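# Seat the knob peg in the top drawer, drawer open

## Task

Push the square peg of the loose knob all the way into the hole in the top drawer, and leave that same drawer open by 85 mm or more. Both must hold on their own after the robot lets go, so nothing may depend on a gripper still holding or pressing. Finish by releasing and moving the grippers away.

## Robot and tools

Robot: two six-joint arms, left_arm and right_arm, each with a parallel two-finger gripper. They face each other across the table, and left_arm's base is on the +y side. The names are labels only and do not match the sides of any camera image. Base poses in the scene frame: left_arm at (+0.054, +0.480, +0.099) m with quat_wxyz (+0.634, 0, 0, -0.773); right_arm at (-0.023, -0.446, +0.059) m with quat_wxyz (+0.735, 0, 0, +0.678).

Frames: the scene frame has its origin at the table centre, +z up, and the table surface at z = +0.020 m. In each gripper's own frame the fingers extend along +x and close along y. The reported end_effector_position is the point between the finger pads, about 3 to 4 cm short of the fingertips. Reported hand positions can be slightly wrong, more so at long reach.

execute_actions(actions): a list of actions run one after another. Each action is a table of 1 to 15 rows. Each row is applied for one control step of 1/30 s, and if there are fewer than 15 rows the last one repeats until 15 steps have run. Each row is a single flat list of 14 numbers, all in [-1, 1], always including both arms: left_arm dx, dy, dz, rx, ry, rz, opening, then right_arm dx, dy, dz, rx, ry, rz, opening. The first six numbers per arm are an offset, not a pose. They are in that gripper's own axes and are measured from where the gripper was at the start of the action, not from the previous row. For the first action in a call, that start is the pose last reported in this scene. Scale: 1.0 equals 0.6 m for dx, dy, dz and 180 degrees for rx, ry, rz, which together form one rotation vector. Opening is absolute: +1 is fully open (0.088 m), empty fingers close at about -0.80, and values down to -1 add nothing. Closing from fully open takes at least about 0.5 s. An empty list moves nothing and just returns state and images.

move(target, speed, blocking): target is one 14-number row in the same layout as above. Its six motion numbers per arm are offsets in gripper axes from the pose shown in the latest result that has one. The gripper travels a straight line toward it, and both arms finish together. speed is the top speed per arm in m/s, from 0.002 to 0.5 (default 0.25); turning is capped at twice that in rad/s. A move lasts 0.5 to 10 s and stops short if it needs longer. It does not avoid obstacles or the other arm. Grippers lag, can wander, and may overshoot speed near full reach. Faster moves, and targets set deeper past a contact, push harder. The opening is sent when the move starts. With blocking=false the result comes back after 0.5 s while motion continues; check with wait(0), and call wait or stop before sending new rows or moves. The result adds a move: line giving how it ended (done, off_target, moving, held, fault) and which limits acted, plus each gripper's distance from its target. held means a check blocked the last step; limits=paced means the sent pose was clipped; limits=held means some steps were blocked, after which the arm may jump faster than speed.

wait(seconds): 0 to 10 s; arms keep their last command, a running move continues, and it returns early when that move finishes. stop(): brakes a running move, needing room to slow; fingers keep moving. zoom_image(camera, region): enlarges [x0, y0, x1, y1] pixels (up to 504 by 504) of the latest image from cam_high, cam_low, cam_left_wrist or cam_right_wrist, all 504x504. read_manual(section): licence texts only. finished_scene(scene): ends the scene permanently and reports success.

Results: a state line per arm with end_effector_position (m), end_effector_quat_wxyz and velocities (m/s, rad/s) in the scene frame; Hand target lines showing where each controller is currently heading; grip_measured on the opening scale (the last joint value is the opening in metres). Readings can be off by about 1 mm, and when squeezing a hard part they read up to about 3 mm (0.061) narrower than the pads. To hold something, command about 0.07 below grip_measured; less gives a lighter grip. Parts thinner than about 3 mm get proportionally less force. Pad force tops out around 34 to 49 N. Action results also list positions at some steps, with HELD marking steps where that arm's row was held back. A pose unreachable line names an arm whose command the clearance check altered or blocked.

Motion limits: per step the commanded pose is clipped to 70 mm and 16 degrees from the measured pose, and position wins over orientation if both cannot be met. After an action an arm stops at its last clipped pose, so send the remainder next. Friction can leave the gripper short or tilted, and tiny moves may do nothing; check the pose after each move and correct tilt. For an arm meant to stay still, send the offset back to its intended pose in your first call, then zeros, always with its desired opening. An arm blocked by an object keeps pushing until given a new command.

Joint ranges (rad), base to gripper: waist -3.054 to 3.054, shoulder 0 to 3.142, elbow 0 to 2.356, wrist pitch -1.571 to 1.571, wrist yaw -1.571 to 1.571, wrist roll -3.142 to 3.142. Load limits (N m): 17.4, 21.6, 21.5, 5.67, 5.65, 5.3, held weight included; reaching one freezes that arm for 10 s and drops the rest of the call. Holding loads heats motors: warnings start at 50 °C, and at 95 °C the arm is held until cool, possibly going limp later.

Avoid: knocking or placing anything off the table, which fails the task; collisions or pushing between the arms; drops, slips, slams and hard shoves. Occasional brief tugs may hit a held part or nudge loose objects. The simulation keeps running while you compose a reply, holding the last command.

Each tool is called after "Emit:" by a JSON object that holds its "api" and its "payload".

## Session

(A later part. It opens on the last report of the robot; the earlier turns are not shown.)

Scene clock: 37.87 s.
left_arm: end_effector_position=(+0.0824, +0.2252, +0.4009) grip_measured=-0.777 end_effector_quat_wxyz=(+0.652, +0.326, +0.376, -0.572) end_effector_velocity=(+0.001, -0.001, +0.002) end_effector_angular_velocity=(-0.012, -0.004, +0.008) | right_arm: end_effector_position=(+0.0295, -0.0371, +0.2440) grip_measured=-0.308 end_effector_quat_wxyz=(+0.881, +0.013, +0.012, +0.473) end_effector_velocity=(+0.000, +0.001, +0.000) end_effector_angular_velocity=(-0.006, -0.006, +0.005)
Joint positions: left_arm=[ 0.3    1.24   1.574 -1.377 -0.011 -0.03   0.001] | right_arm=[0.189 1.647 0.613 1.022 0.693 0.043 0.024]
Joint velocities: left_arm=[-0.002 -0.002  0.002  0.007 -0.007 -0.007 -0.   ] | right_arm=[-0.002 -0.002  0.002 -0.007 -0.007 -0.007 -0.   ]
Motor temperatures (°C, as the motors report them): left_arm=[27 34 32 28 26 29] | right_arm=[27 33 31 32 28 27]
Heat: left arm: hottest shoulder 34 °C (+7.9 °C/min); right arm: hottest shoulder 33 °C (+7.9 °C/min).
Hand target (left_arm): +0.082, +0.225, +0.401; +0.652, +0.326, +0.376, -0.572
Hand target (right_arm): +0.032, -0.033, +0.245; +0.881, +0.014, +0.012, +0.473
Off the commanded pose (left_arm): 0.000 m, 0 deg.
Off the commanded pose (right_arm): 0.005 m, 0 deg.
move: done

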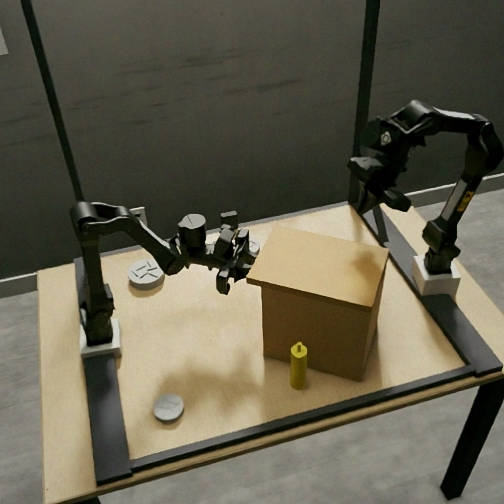

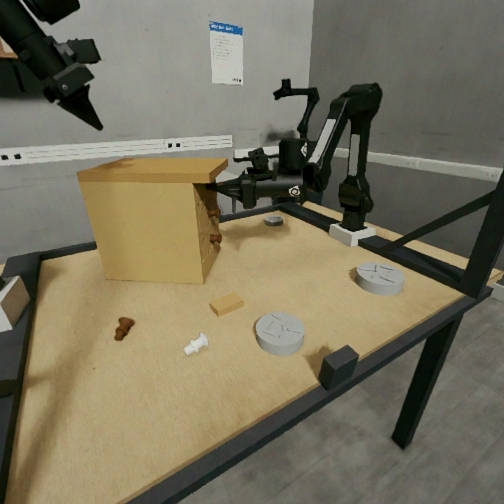

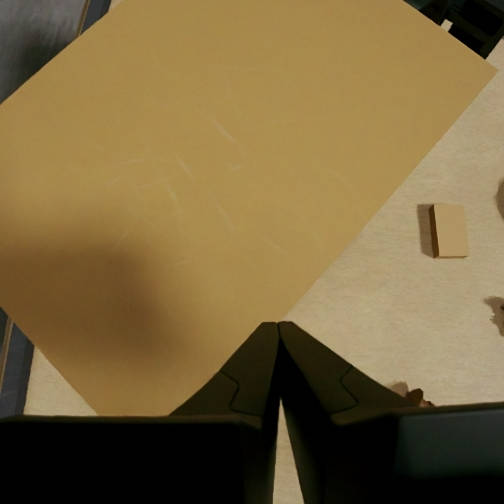

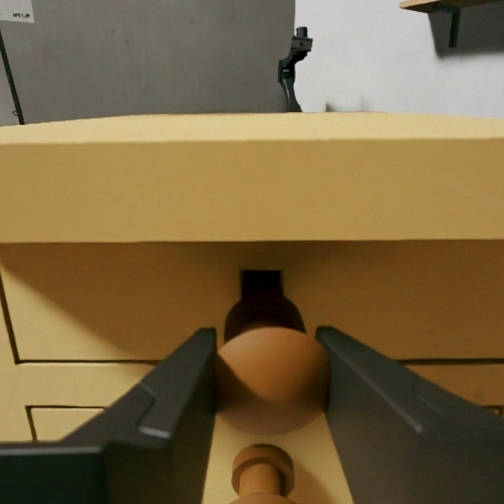

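Emit:
{"api": "zoom_image", "payload": {"camera": "cam_low", "region": [195, 170, 235, 220]}}

Region (195, 170, 235, 220) of cam_low's 504x504 image, scaled by 10.080, with more detail than that image has; it fills the left 403 columns of this view, and the rest is white.

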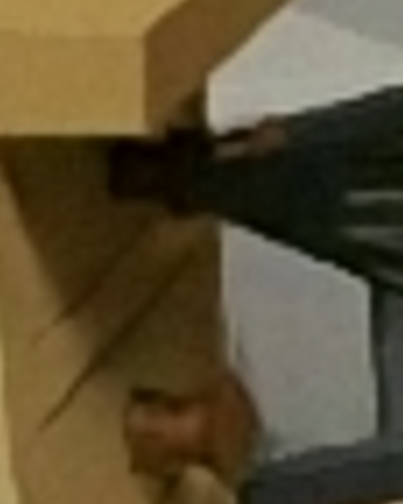

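Emit:
{"api": "move", "payload": {"target": [0,0,0,0,0,0,-0.8,-0.007,0,0.01,0,0,0,-0.4], "speed": 0.02}}

Emit:
{"api": "zoom_image", "payload": {"camera": "cam_right_wrist", "region": [220, 240, 300, 320]}}

Scene clock: 38.93 s.
left_arm: end_effector_position=(+0.0824, +0.2252, +0.4009) grip_measured=-0.777 end_effector_quat_wxyz=(+0.652, +0.326, +0.376, -0.572) end_effector_velocity=(+0.001, +0.002, -0.001) end_effector_angular_velocity=(+0.010, -0.022, -0.003) | right_arm: end_effector_position=(+0.0279, -0.0391, +0.2477) grip_measured=-0.308 end_effector_quat_wxyz=(+0.881, +0.011, +0.013, +0.473) end_effector_velocity=(+0.000, -0.001, +0.001) end_effector_angular_velocity=(-0.015, -0.018, +0.005)
Joint positions: left_arm=[ 0.3    1.24   1.574 -1.377 -0.011 -0.03   0.001] | right_arm=[0.195 1.625 0.613 0.995 0.698 0.043 0.024]
Joint velocities: left_arm=[-0.007 -0.002 -0.002 -0.007 -0.022  0.007 -0.   ] | right_arm=[-0.002 -0.007 -0.002 -0.007 -0.007 -0.022  0.   ]
Motor temperatures (°C, as the motors report them): left_arm=[27 34 32 28 26 29] | right_arm=[27 33 31 32 28 27]
Heat: left arm: hottest shoulder 34 °C (+7.7 °C/min); right arm: hottest shoulder 33 °C (+7.7 °C/min).
Hand target (left_arm): +0.082, +0.225, +0.401; +0.652, +0.326, +0.376, -0.572
Hand target (right_arm): +0.027, -0.041, +0.250; +0.881, +0.013, +0.012, +0.473
Off the commanded pose (left_arm): 0.000 m, 0 deg.
Off the commanded pose (right_arm): 0.003 m, 0 deg.
move: done

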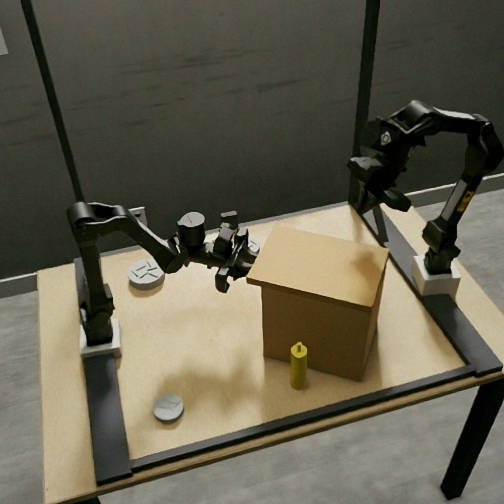

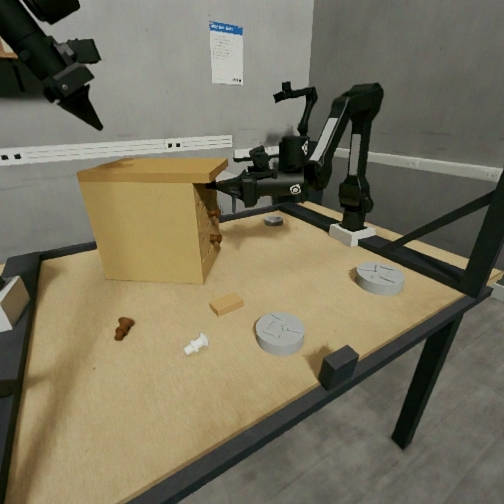

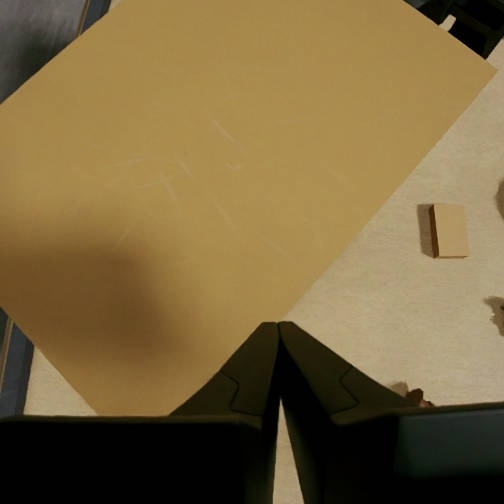

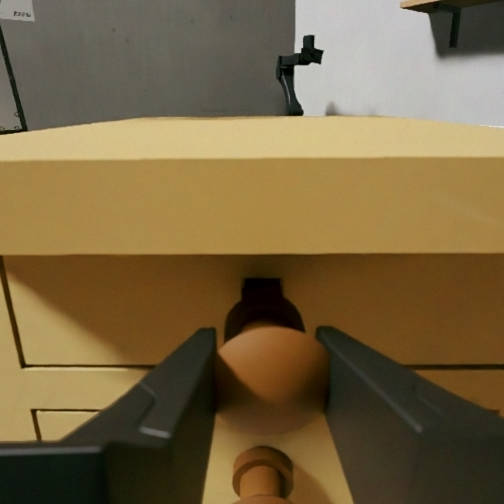

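Region (220, 240, 300, 320) of cam_right_wrist's 504x504 image, scaled by 6.300, with more detail than that image has.

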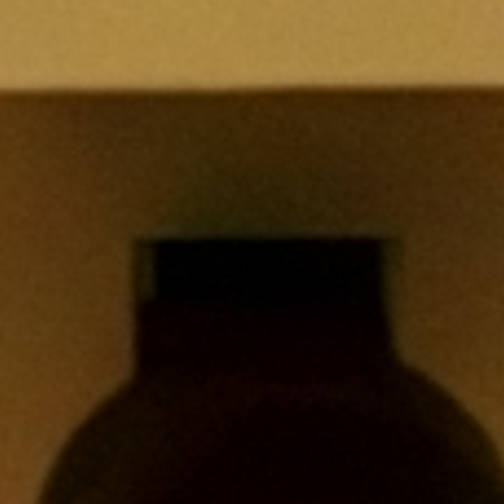

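Emit:
{"api": "move", "payload": {"target": [0,0,0,0,0,0,-0.8,0.017,0,0.005,0,0,0,-0.4], "speed": 0.015}}

Emit:
{"api": "zoom_image", "payload": {"camera": "cam_right_wrist", "region": [220, 240, 300, 320]}}

Scene clock: 40.03 s.
left_arm: end_effector_position=(+0.0824, +0.2252, +0.4009) grip_measured=-0.777 end_effector_quat_wxyz=(+0.652, +0.326, +0.376, -0.572) end_effector_velocity=(-0.001, +0.005, -0.003) end_effector_angular_velocity=(+0.022, -0.000, +0.003) | right_arm: end_effector_position=(+0.0328, -0.0337, +0.2500) grip_measured=-0.308 end_effector_quat_wxyz=(+0.881, +0.011, +0.013, +0.473) end_effector_velocity=(+0.002, +0.001, -0.001) end_effector_angular_velocity=(-0.011, -0.007, +0.000)
Joint positions: left_arm=[ 0.3    1.24   1.574 -1.377 -0.011 -0.03   0.001] | right_arm=[0.176 1.634 0.637 0.981 0.68  0.043 0.024]
Joint velocities: left_arm=[-0.007 -0.002 -0.002 -0.022 -0.007 -0.007 -0.   ] | right_arm=[-0.007  0.002  0.002 -0.007 -0.007 -0.007 -0.   ]
Motor temperatures (°C, as the motors report them): left_arm=[27 33 32 28 26 29] | right_arm=[27 33 31 32 28 27]
Heat: left arm: hottest shoulder 33 °C (+6.0 °C/min); right arm: hottest shoulder 33 °C (+7.5 °C/min).
Hand target (left_arm): +0.082, +0.225, +0.401; +0.652, +0.326, +0.376, -0.572
Hand target (right_arm): +0.034, -0.031, +0.251; +0.881, +0.012, +0.013, +0.473
Off the commanded pose (left_arm): 0.000 m, 0 deg.
Off the commanded pose (right_arm): 0.003 m, 0 deg.
move: done

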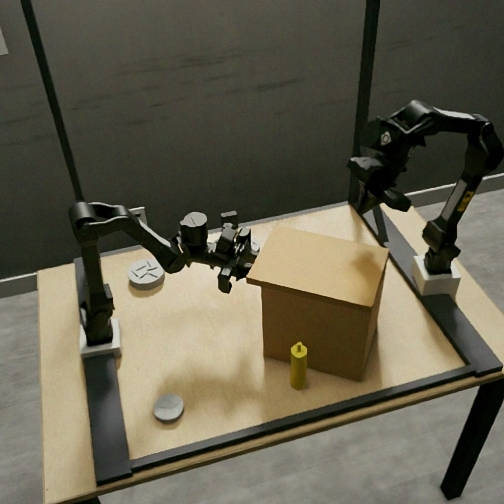

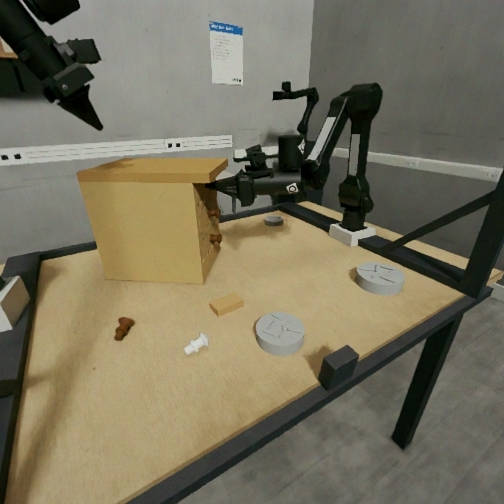

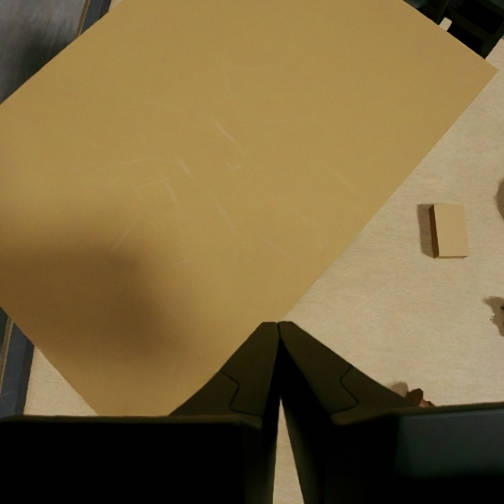

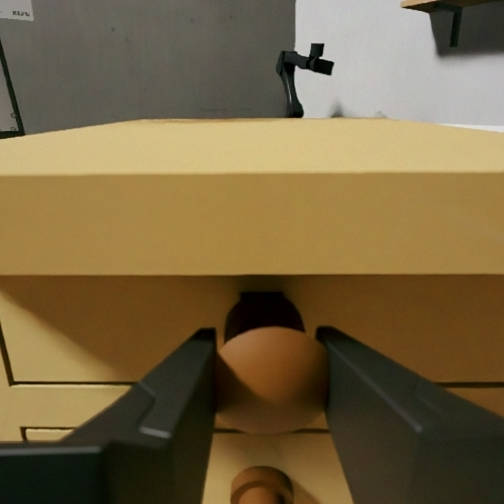

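Region (220, 240, 300, 320) of cam_right_wrist's 504x504 image, scaled by 6.300, with more detail than that image has.

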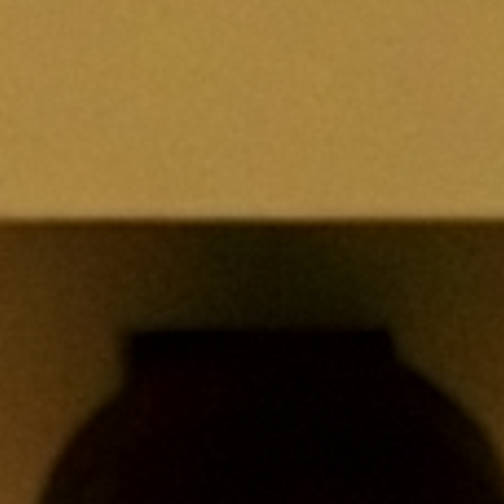

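It's in ~4.6 mm. Push the rest (~8 mm).

Emit:
{"api": "move", "payload": {"target": [0,0,0,0,0,0,-0.8,0.025,0.002,0.001,0,0,0,-0.4], "speed": 0.015}}

Emit:
{"api": "zoom_image", "payload": {"camera": "cam_low", "region": [195, 170, 235, 220]}}

Scene clock: 41.40 s.
left_arm: end_effector_position=(+0.0824, +0.2252, +0.4009) grip_measured=-0.777 end_effector_quat_wxyz=(+0.652, +0.326, +0.376, -0.572) end_effector_velocity=(+0.002, +0.005, -0.003) end_effector_angular_velocity=(+0.022, -0.006, +0.028) | right_arm: end_effector_position=(+0.0374, -0.0260, +0.2499) grip_measured=-0.308 end_effector_quat_wxyz=(+0.881, +0.011, +0.014, +0.473) end_effector_velocity=(-0.002, +0.002, -0.001) end_effector_angular_velocity=(-0.019, -0.019, +0.020)
Joint positions: left_arm=[ 0.3    1.24   1.574 -1.377 -0.011 -0.03   0.001] | right_arm=[0.159 1.661 0.666 0.978 0.663 0.043 0.024]
Joint velocities: left_arm=[-0.002 -0.002 -0.002 -0.022 -0.022 -0.022 -0.   ] | right_arm=[-0.002  0.002  0.002 -0.007 -0.022 -0.022 -0.   ]
Motor temperatures (°C, as the motors report them): left_arm=[27 33 32 28 26 29] | right_arm=[27 33 31 32 28 27]
Heat: left arm: hottest shoulder 33 °C (+5.8 °C/min); right arm: hottest shoulder 33 °C (+7.2 °C/min).
Hand target (left_arm): +0.082, +0.225, +0.401; +0.652, +0.326, +0.376, -0.572
Hand target (right_arm): +0.040, -0.021, +0.250; +0.881, +0.011, +0.013, +0.473
Off the commanded pose (left_arm): 0.000 m, 0 deg.
Off the commanded pose (right_arm): 0.006 m, 0 deg.
move: done

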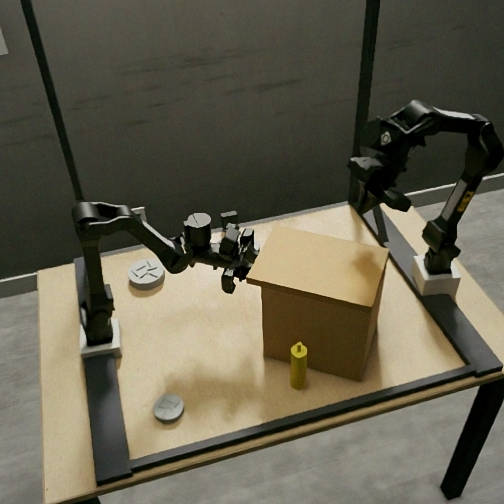

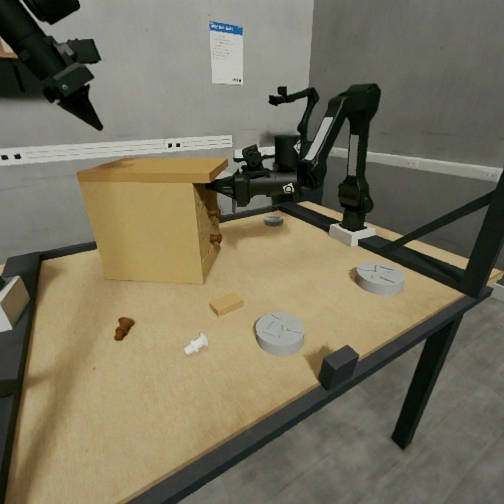

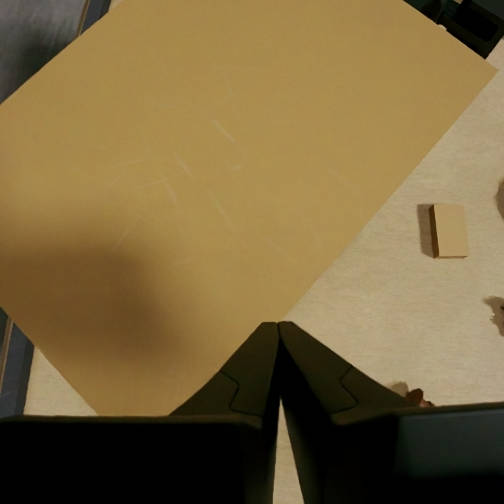

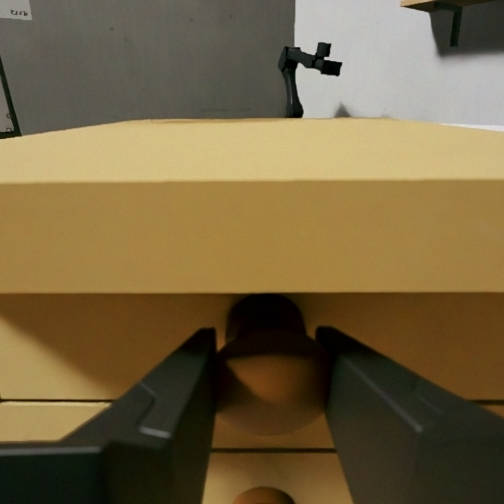

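Region (195, 170, 235, 220) of cam_low's 504x504 image, scaled by 10.080, with more detail than that image has; it fills the left 403 columns of this view, and the rest is white.

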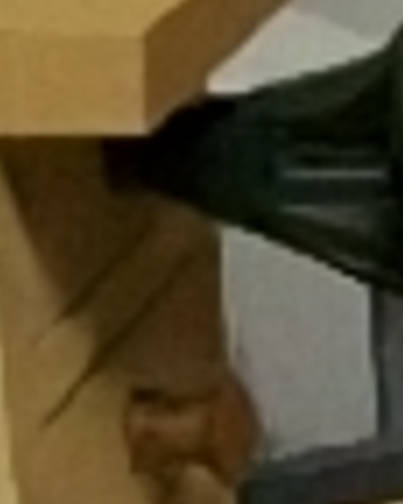

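13.6 mm in. One more firmer press to confirm seating, then pull.

Emit:
{"api": "move", "payload": {"target": [0,0,0,0,0,0,-0.8,0.018,0.002,0,0,0,0,-0.4], "speed": 0.02}}

Emit:
{"api": "move", "payload": {"target": [0,0,0,0,0,0,-0.8,-0.05,0,-0.001,0,0,0,-0.4], "speed": 0.03}}

Scene clock: 42.30 s.
left_arm: end_effector_position=(+0.0824, +0.2252, +0.4009) grip_measured=-0.777 end_effector_quat_wxyz=(+0.652, +0.326, +0.376, -0.572) end_effector_velocity=(+0.002, +0.001, -0.002) end_effector_angular_velocity=(+0.013, -0.009, -0.000) | right_arm: end_effector_position=(+0.0367, -0.0235, +0.2498) grip_measured=-0.316 end_effector_quat_wxyz=(+0.880, +0.011, +0.014, +0.474) end_effector_velocity=(-0.002, +0.001, +0.001) end_effector_angular_velocity=(-0.005, -0.017, +0.020)
Joint positions: left_arm=[ 0.3    1.24   1.574 -1.377 -0.011 -0.03   0.001] | right_arm=[0.159 1.669 0.674 0.978 0.66  0.043 0.024]
Joint velocities: left_arm=[ 0.002  0.002 -0.002 -0.007 -0.007  0.007 -0.   ] | right_arm=[-0.002 -0.002 -0.002  0.007 -0.022 -0.022 -0.   ]
Motor temperatures (°C, as the motors report them): left_arm=[27 33 32 28 26 29] | right_arm=[27 33 31 33 28 27]
Heat: left arm: hottest shoulder 33 °C (+5.7 °C/min); right arm: hottest shoulder 33 °C (+7.1 °C/min).
Hand target (left_arm): +0.082, +0.225, +0.401; +0.652, +0.326, +0.376, -0.572
Hand target (right_arm): +0.043, -0.017, +0.250; +0.881, +0.011, +0.014, +0.473
Off the commanded pose (left_arm): 0.000 m, 0 deg.
Off the commanded pose (right_arm): 0.009 m, 0 deg.
move: off_target (right_arm)

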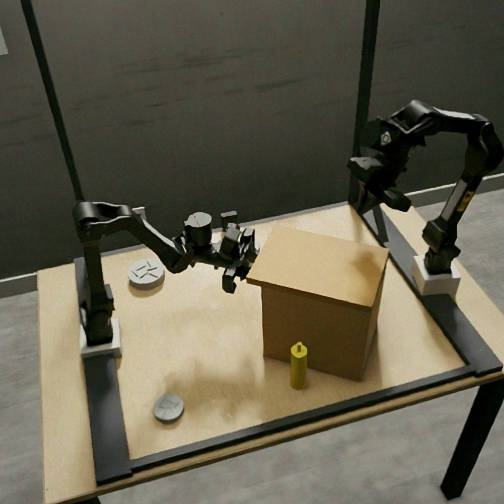

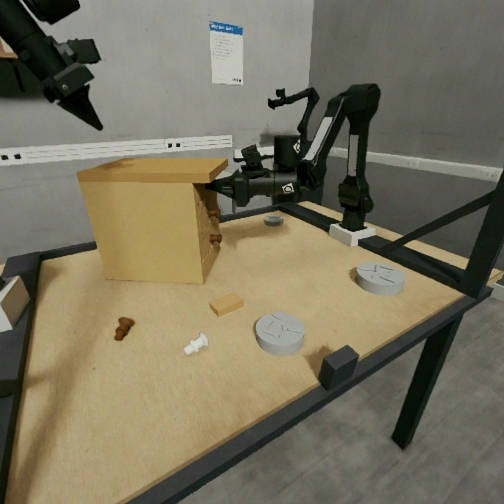

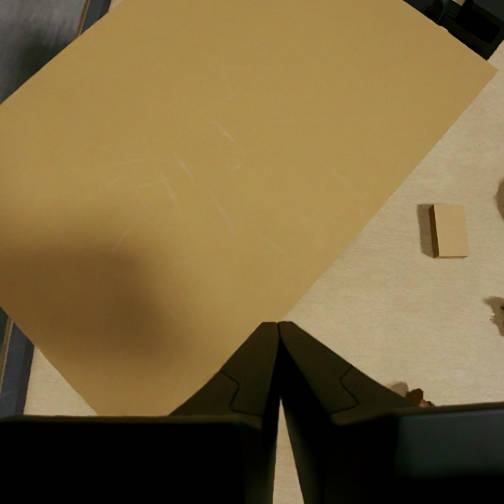

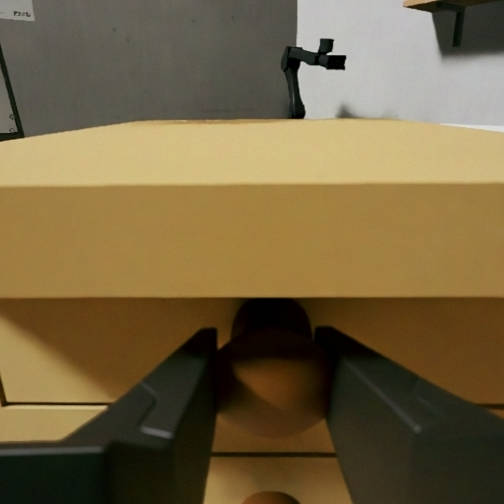

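Scene clock: 43.63 s.
left_arm: end_effector_position=(+0.0824, +0.2252, +0.4009) grip_measured=-0.777 end_effector_quat_wxyz=(+0.652, +0.326, +0.376, -0.572) end_effector_velocity=(+0.000, +0.003, +0.000) end_effector_angular_velocity=(+0.003, -0.002, +0.008) | right_arm: end_effector_position=(+0.0216, -0.0455, +0.2495) grip_measured=-0.316 end_effector_quat_wxyz=(+0.881, +0.010, +0.013, +0.474) end_effector_velocity=(+0.000, -0.003, -0.006) end_effector_angular_velocity=(-0.031, -0.010, -0.005)
Joint positions: left_arm=[ 0.3    1.24   1.574 -1.377 -0.011 -0.03   0.001] | right_arm=[0.22  1.597 0.595 0.983 0.723 0.043 0.024]
Joint velocities: left_arm=[-0.002 -0.007 -0.002 -0.007 -0.007 -0.007  0.   ] | right_arm=[ 0.002 -0.007 -0.012 -0.022  0.007 -0.007 -0.   ]
Motor temperatures (°C, as the motors report them): left_arm=[27 33 32 28 26 29] | right_arm=[27 33 31 33 28 27]
Heat: left arm: hottest shoulder 33 °C (+5.5 °C/min); right arm: hottest shoulder 33 °C (+6.9 °C/min).
Hand target (left_arm): +0.082, +0.225, +0.401; +0.652, +0.326, +0.376, -0.572
Hand target (right_arm): +0.020, -0.048, +0.249; +0.880, +0.011, +0.014, +0.474
Off the commanded pose (left_arm): 0.000 m, 0 deg.
Off the commanded pose (right_arm): 0.003 m, 0 deg.
move: done

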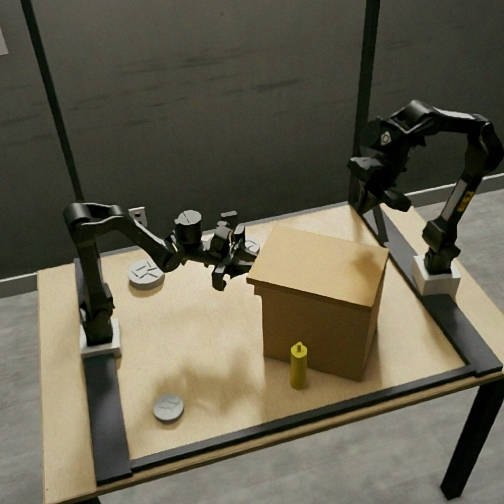

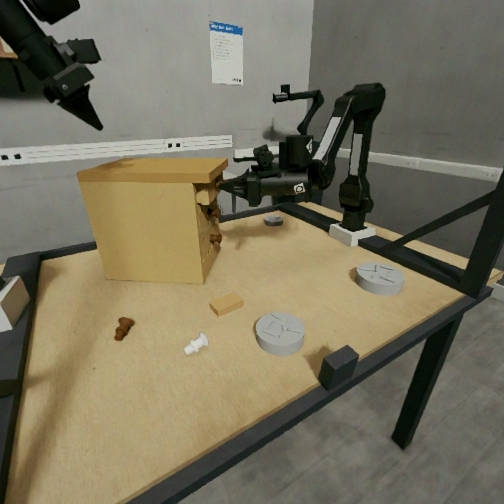

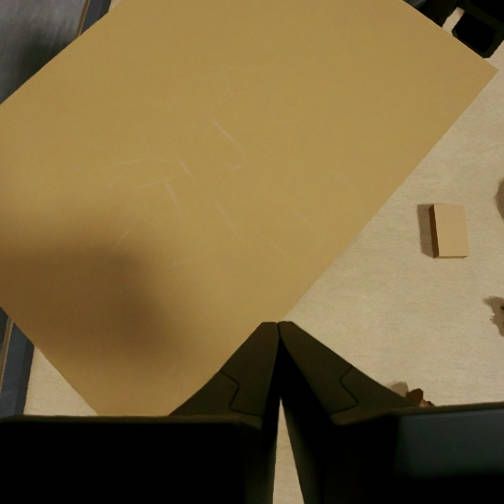

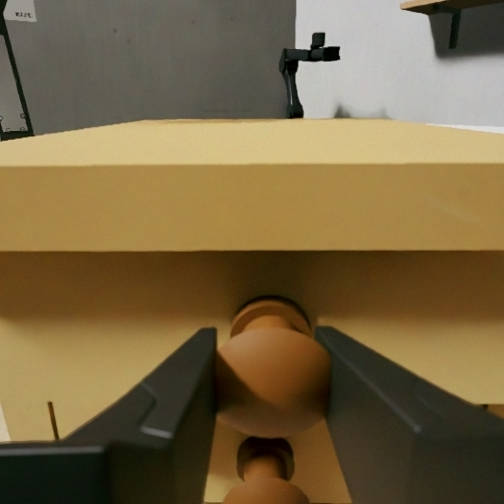

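Emit:
{"api": "move", "payload": {"target": [0,0,0,0,0,0,-0.8,-0.135,-0.002,-0.003,0,0,0,-0.4], "speed": 0.05}}

Emit:
{"api": "execute_actions", "payload": {"actions": [[[0,0,0,0,0,0,-0.8,0,0,0,0,0,0,0.3]]]}}

Emit:
{"api": "move", "payload": {"target": [0,0,0,0,0,0,-0.8,-0.1,0,0.05,0,0,0.05,0.3], "speed": 0.1}}

Emit:
{"api": "zoom_image", "payload": {"camera": "cam_low", "region": [190, 150, 290, 250]}}

Emit:
{"api": "zoom_image", "payload": {"camera": "cam_high", "region": [190, 220, 290, 320]}}

Scene clock: 46.00 s.
left_arm: end_effector_position=(+0.0824, +0.2252, +0.4009) grip_measured=-0.777 end_effector_quat_wxyz=(+0.652, +0.326, +0.376, -0.572) end_effector_velocity=(-0.005, +0.001, -0.001) end_effector_angular_velocity=(+0.005, +0.023, -0.012) | right_arm: end_effector_position=(-0.0230, -0.1107, +0.2482) grip_measured=-0.316 end_effector_quat_wxyz=(+0.880, +0.008, +0.013, +0.475) end_effector_velocity=(-0.004, -0.002, -0.002) end_effector_angular_velocity=(-0.012, +0.000, +0.019)
Joint positions: left_arm=[ 0.3    1.24   1.574 -1.377 -0.011 -0.03   0.001] | right_arm=[0.457 1.383 0.403 0.954 0.956 0.047 0.024]
Joint velocities: left_arm=[-0.007 -0.002 -0.002 -0.007  0.022 -0.007  0.   ] | right_arm=[ 0.012 -0.012 -0.007 -0.022 -0.007  0.007 -0.   ]
Motor temperatures (°C, as the motors report them): left_arm=[27 33 32 28 26 29] | right_arm=[27 33 31 33 28 27]
Heat: left arm: hottest shoulder 33 °C (+5.2 °C/min); right arm: hottest shoulder 33 °C (+6.5 °C/min).
Hand target (left_arm): +0.082, +0.225, +0.401; +0.652, +0.326, +0.376, -0.572
Hand target (right_arm): -0.023, -0.113, +0.248; +0.880, +0.010, +0.014, +0.474
Off the commanded pose (left_arm): 0.000 m, 0 deg.
Off the commanded pose (right_arm): 0.003 m, 0 deg.
move: done

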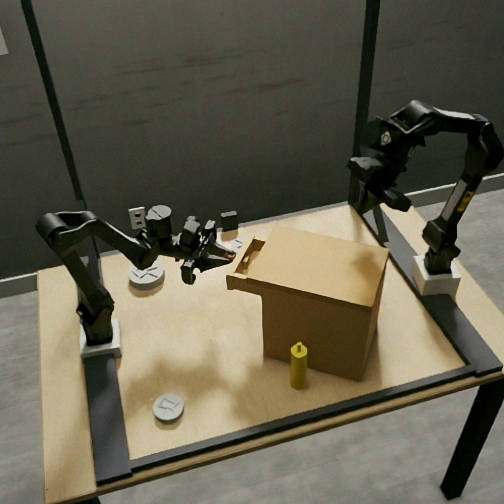

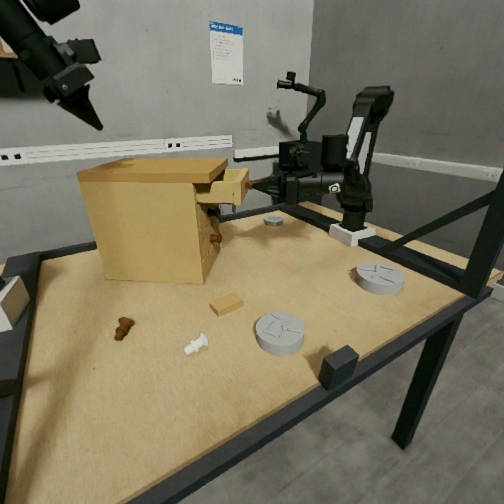

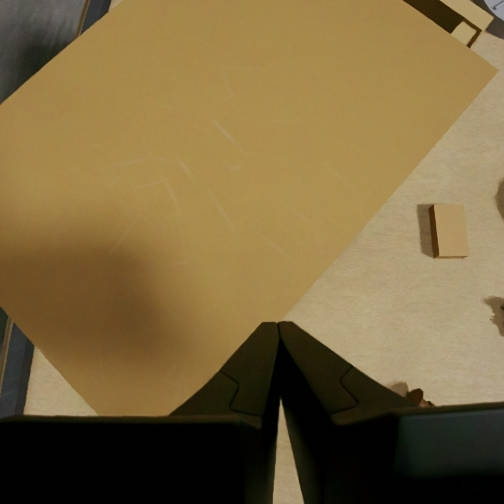

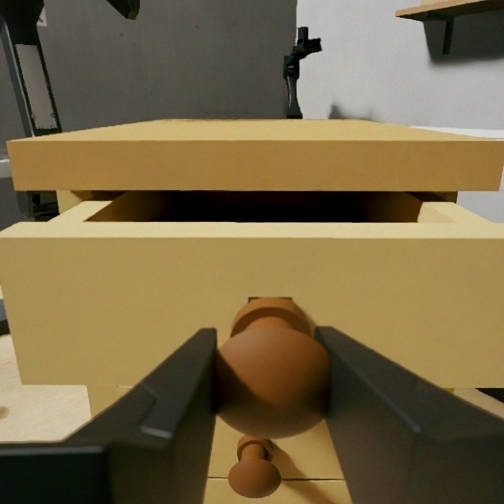

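Scene clock: 46.50 s.
left_arm: end_effector_position=(+0.0824, +0.2252, +0.4009) grip_measured=-0.777 end_effector_quat_wxyz=(+0.652, +0.326, +0.376, -0.572) end_effector_velocity=(-0.001, +0.002, -0.001) end_effector_angular_velocity=(+0.007, +0.003, -0.008) | right_arm: end_effector_position=(-0.0229, -0.1108, +0.2482) grip_measured=+0.280 end_effector_quat_wxyz=(+0.880, +0.008, +0.013, +0.475) end_effector_velocity=(+0.002, -0.001, -0.003) end_effector_angular_velocity=(-0.024, -0.014, -0.010)
Joint positions: left_arm=[ 0.3    1.24   1.574 -1.377 -0.011 -0.03   0.001] | right_arm=[0.457 1.383 0.403 0.954 0.957 0.047 0.053]
Joint velocities: left_arm=[ 0.002 -0.002 -0.002 -0.007  0.007  0.007 -0.   ] | right_arm=[-0.002 -0.002 -0.002 -0.022  0.007 -0.007  0.006]
Motor temperatures (°C, as the motors report them): left_arm=[27 33 32 28 26 29] | right_arm=[27 33 31 33 28 27]
Heat: left arm: hottest shoulder 33 °C (+5.2 °C/min); right arm: hottest shoulder 33 °C (+6.5 °C/min).
Hand target (left_arm): +0.082, +0.225, +0.401; +0.652, +0.326, +0.376, -0.572
Hand target (right_arm): -0.023, -0.111, +0.248; +0.880, +0.008, +0.013, +0.475
Off the commanded pose (left_arm): 0.000 m, 0 deg.
Off the commanded pose (right_arm): 0.000 m, 0 deg.
Step readings (end_effector_position):
0: left_arm (+0.0824, +0.2252, +0.4009) | right_arm (-0.0230, -0.1107, +0.2482)
1: left_arm (+0.0824, +0.2252, +0.4009) | right_arm (-0.0230, -0.1108, +0.2482)
2: left_arm (+0.0824, +0.2252, +0.4009) | right_arm (-0.0229, -0.1108, +0.2482)
4: left_arm (+0.0824, +0.2252, +0.4009) | right_arm (-0.0229, -0.1108, +0.2482)
8: left_arm (+0.0824, +0.2252, +0.4009) | right_arm (-0.0229, -0.1108, +0.2482)
15: end_effector_position above

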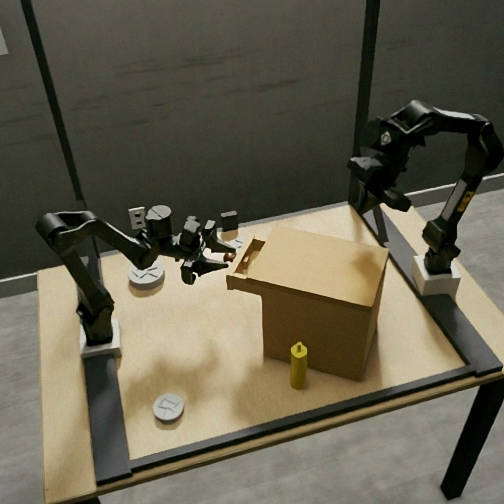

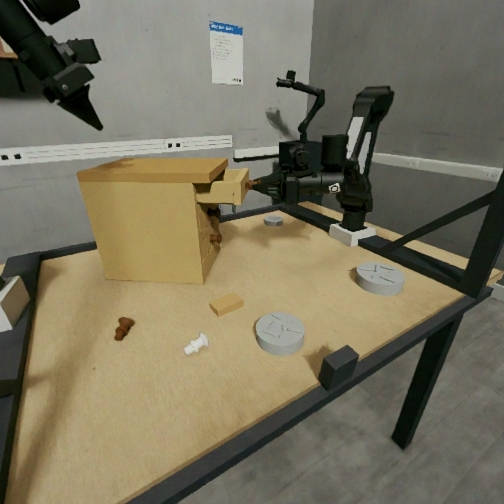

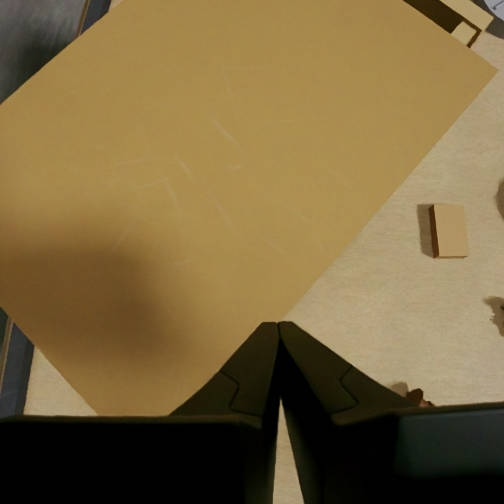

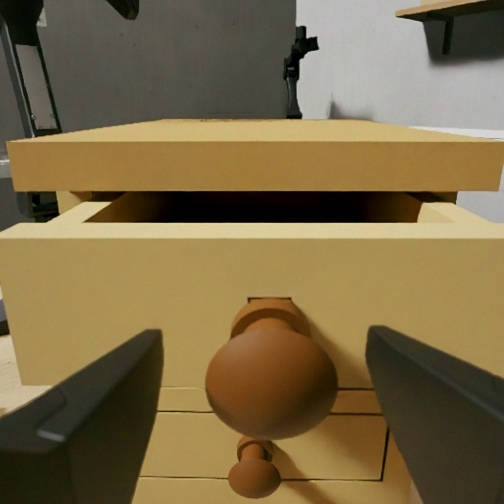

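Scene clock: 47.77 s.
left_arm: end_effector_position=(+0.0824, +0.2252, +0.4009) grip_measured=-0.777 end_effector_quat_wxyz=(+0.652, +0.326, +0.376, -0.572) end_effector_velocity=(-0.000, +0.005, -0.003) end_effector_angular_velocity=(+0.022, -0.000, +0.008) | right_arm: end_effector_position=(-0.0553, -0.1594, +0.2797) grip_measured=+0.298 end_effector_quat_wxyz=(+0.840, +0.008, +0.010, +0.542) end_effector_velocity=(-0.001, -0.004, -0.000) end_effector_angular_velocity=(-0.007, +0.000, +0.005)
Joint positions: left_arm=[ 0.3    1.24   1.574 -1.377 -0.011 -0.03   0.001] | right_arm=[0.645 1.007 0.342 0.65  0.988 0.038 0.054]
Joint velocities: left_arm=[-0.002 -0.002 -0.002 -0.022 -0.007 -0.007 -0.   ] | right_arm=[ 0.012 -0.027 -0.002 -0.037  0.007  0.007 -0.   ]
Motor temperatures (°C, as the motors report them): left_arm=[27 33 32 28 26 29] | right_arm=[27 33 31 33 28 27]
Heat: left arm: hottest shoulder 33 °C (+5.0 °C/min); right arm: hottest shoulder 33 °C (+6.3 °C/min).
Hand target (left_arm): +0.082, +0.225, +0.401; +0.652, +0.326, +0.376, -0.572
Hand target (right_arm): -0.055, -0.161, +0.279; +0.840, +0.009, +0.012, +0.543
Off the commanded pose (left_arm): 0.000 m, 0 deg.
Off the commanded pose (right_arm): 0.002 m, 0 deg.
move: done

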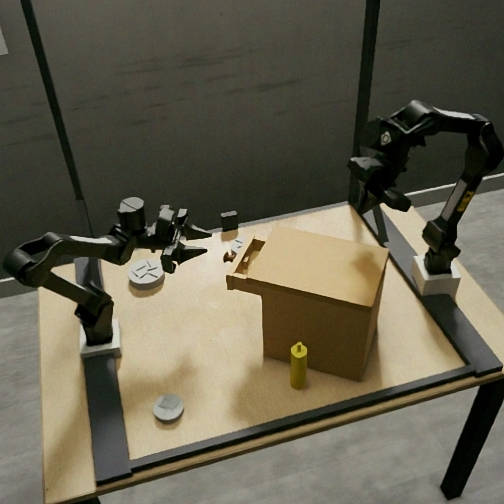

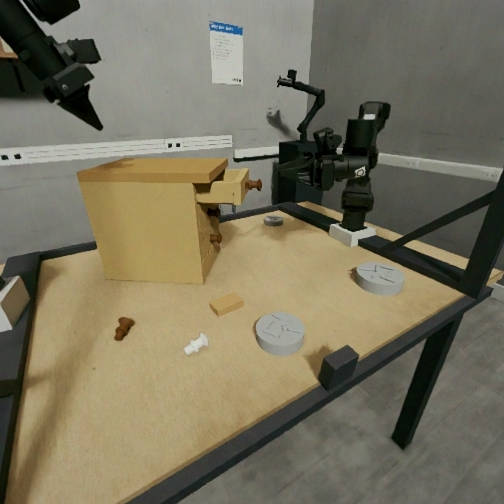

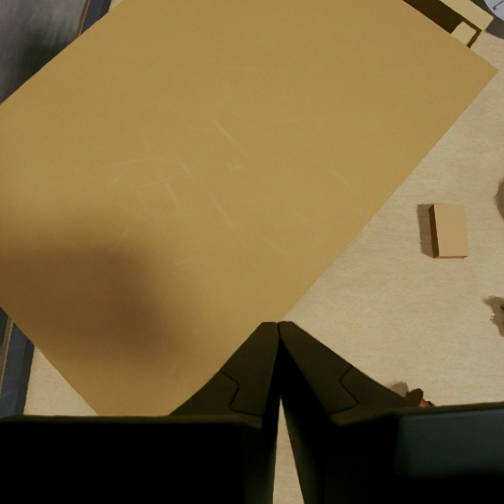

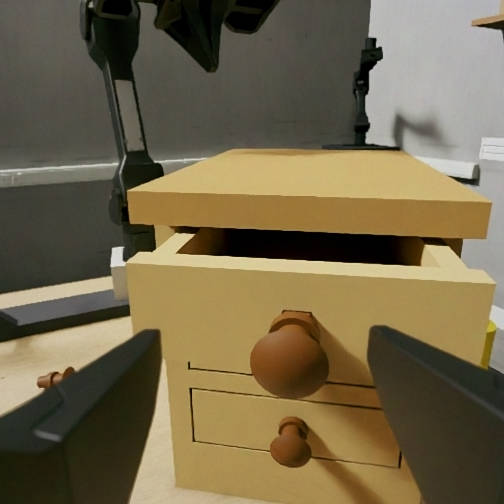

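Region (190, 150, 290, 250) of cam_low's 504x504 image, scaled by 5.040, with more detail than that image has.

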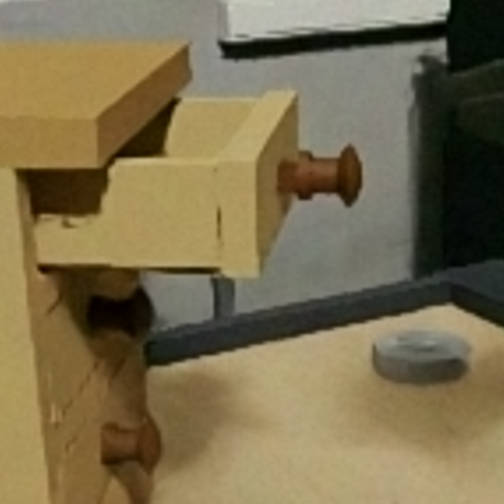

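Region (190, 220, 290, 320) of cam_high's 504x504 image, scaled by 5.040, with more detail than that image has.

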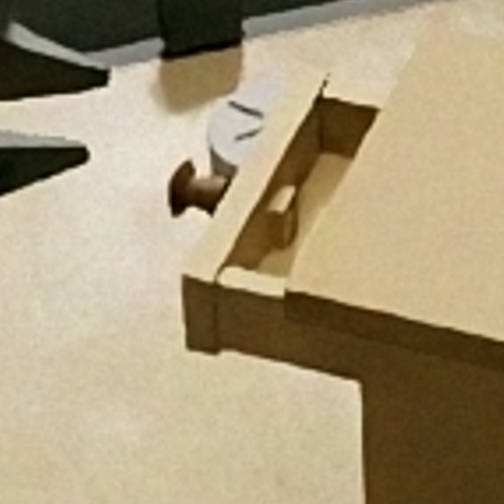

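Emit:
{"api": "move", "payload": {"target": [0,0,0,0,0,0,-0.8,0.1,-0.017,-0.054,0.002,0,-0.051,0.3], "speed": 0.1}}

Scene clock: 49.30 s.
left_arm: end_effector_position=(+0.0824, +0.2252, +0.4009) grip_measured=-0.777 end_effector_quat_wxyz=(+0.652, +0.326, +0.376, -0.572) end_effector_velocity=(-0.000, +0.005, -0.003) end_effector_angular_velocity=(+0.021, +0.007, +0.020) | right_arm: end_effector_position=(-0.0220, -0.1112, +0.2452) grip_measured=+0.298 end_effector_quat_wxyz=(+0.881, +0.008, +0.014, +0.474) end_effector_velocity=(+0.001, +0.002, -0.001) end_effector_angular_velocity=(+0.011, +0.009, -0.000)
Joint positions: left_arm=[ 0.3    1.24   1.574 -1.377 -0.011 -0.03   0.001] | right_arm=[0.455 1.392 0.396 0.966 0.958 0.051 0.054]
Joint velocities: left_arm=[-0.002 -0.002 -0.002 -0.022 -0.007 -0.022  0.   ] | right_arm=[-0.007  0.017  0.002  0.022 -0.007  0.007 -0.   ]
Motor temperatures (°C, as the motors report them): left_arm=[27 32 32 28 26 29] | right_arm=[27 33 31 33 28 27]
Heat: left arm: hottest shoulder 32 °C (+3.7 °C/min); right arm: hottest shoulder 33 °C (+6.1 °C/min).
Hand target (left_arm): +0.082, +0.225, +0.401; +0.652, +0.326, +0.376, -0.572
Hand target (right_arm): -0.022, -0.109, +0.247; +0.881, +0.010, +0.013, +0.474
Off the commanded pose (left_arm): 0.000 m, 0 deg.
Off the commanded pose (right_arm): 0.003 m, 0 deg.
move: done

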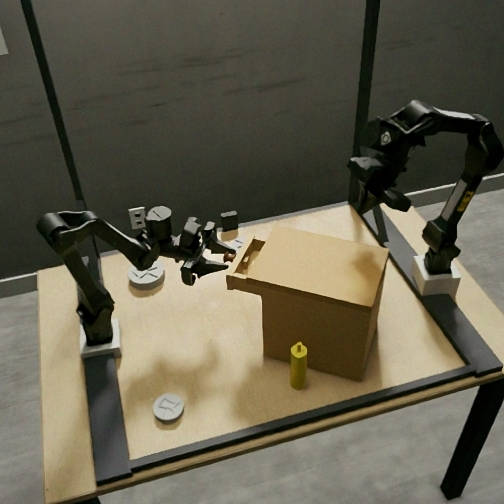

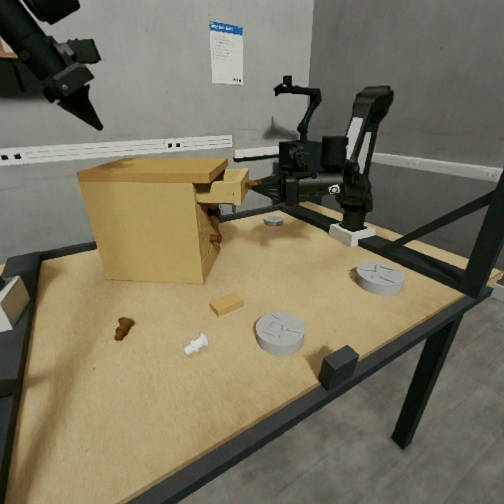

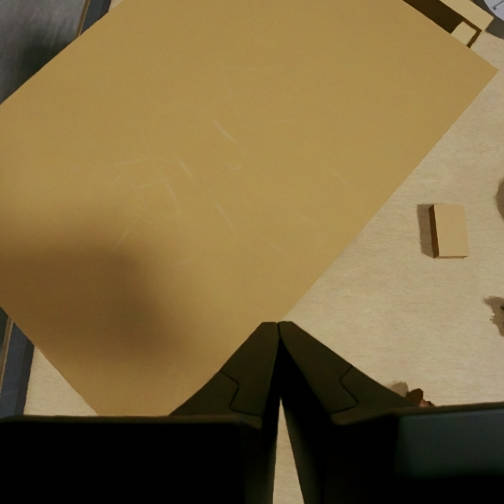

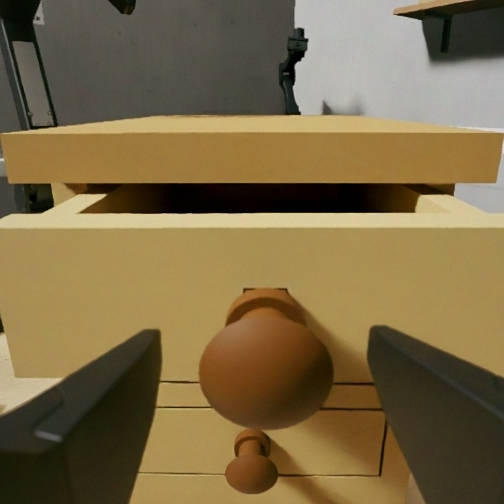

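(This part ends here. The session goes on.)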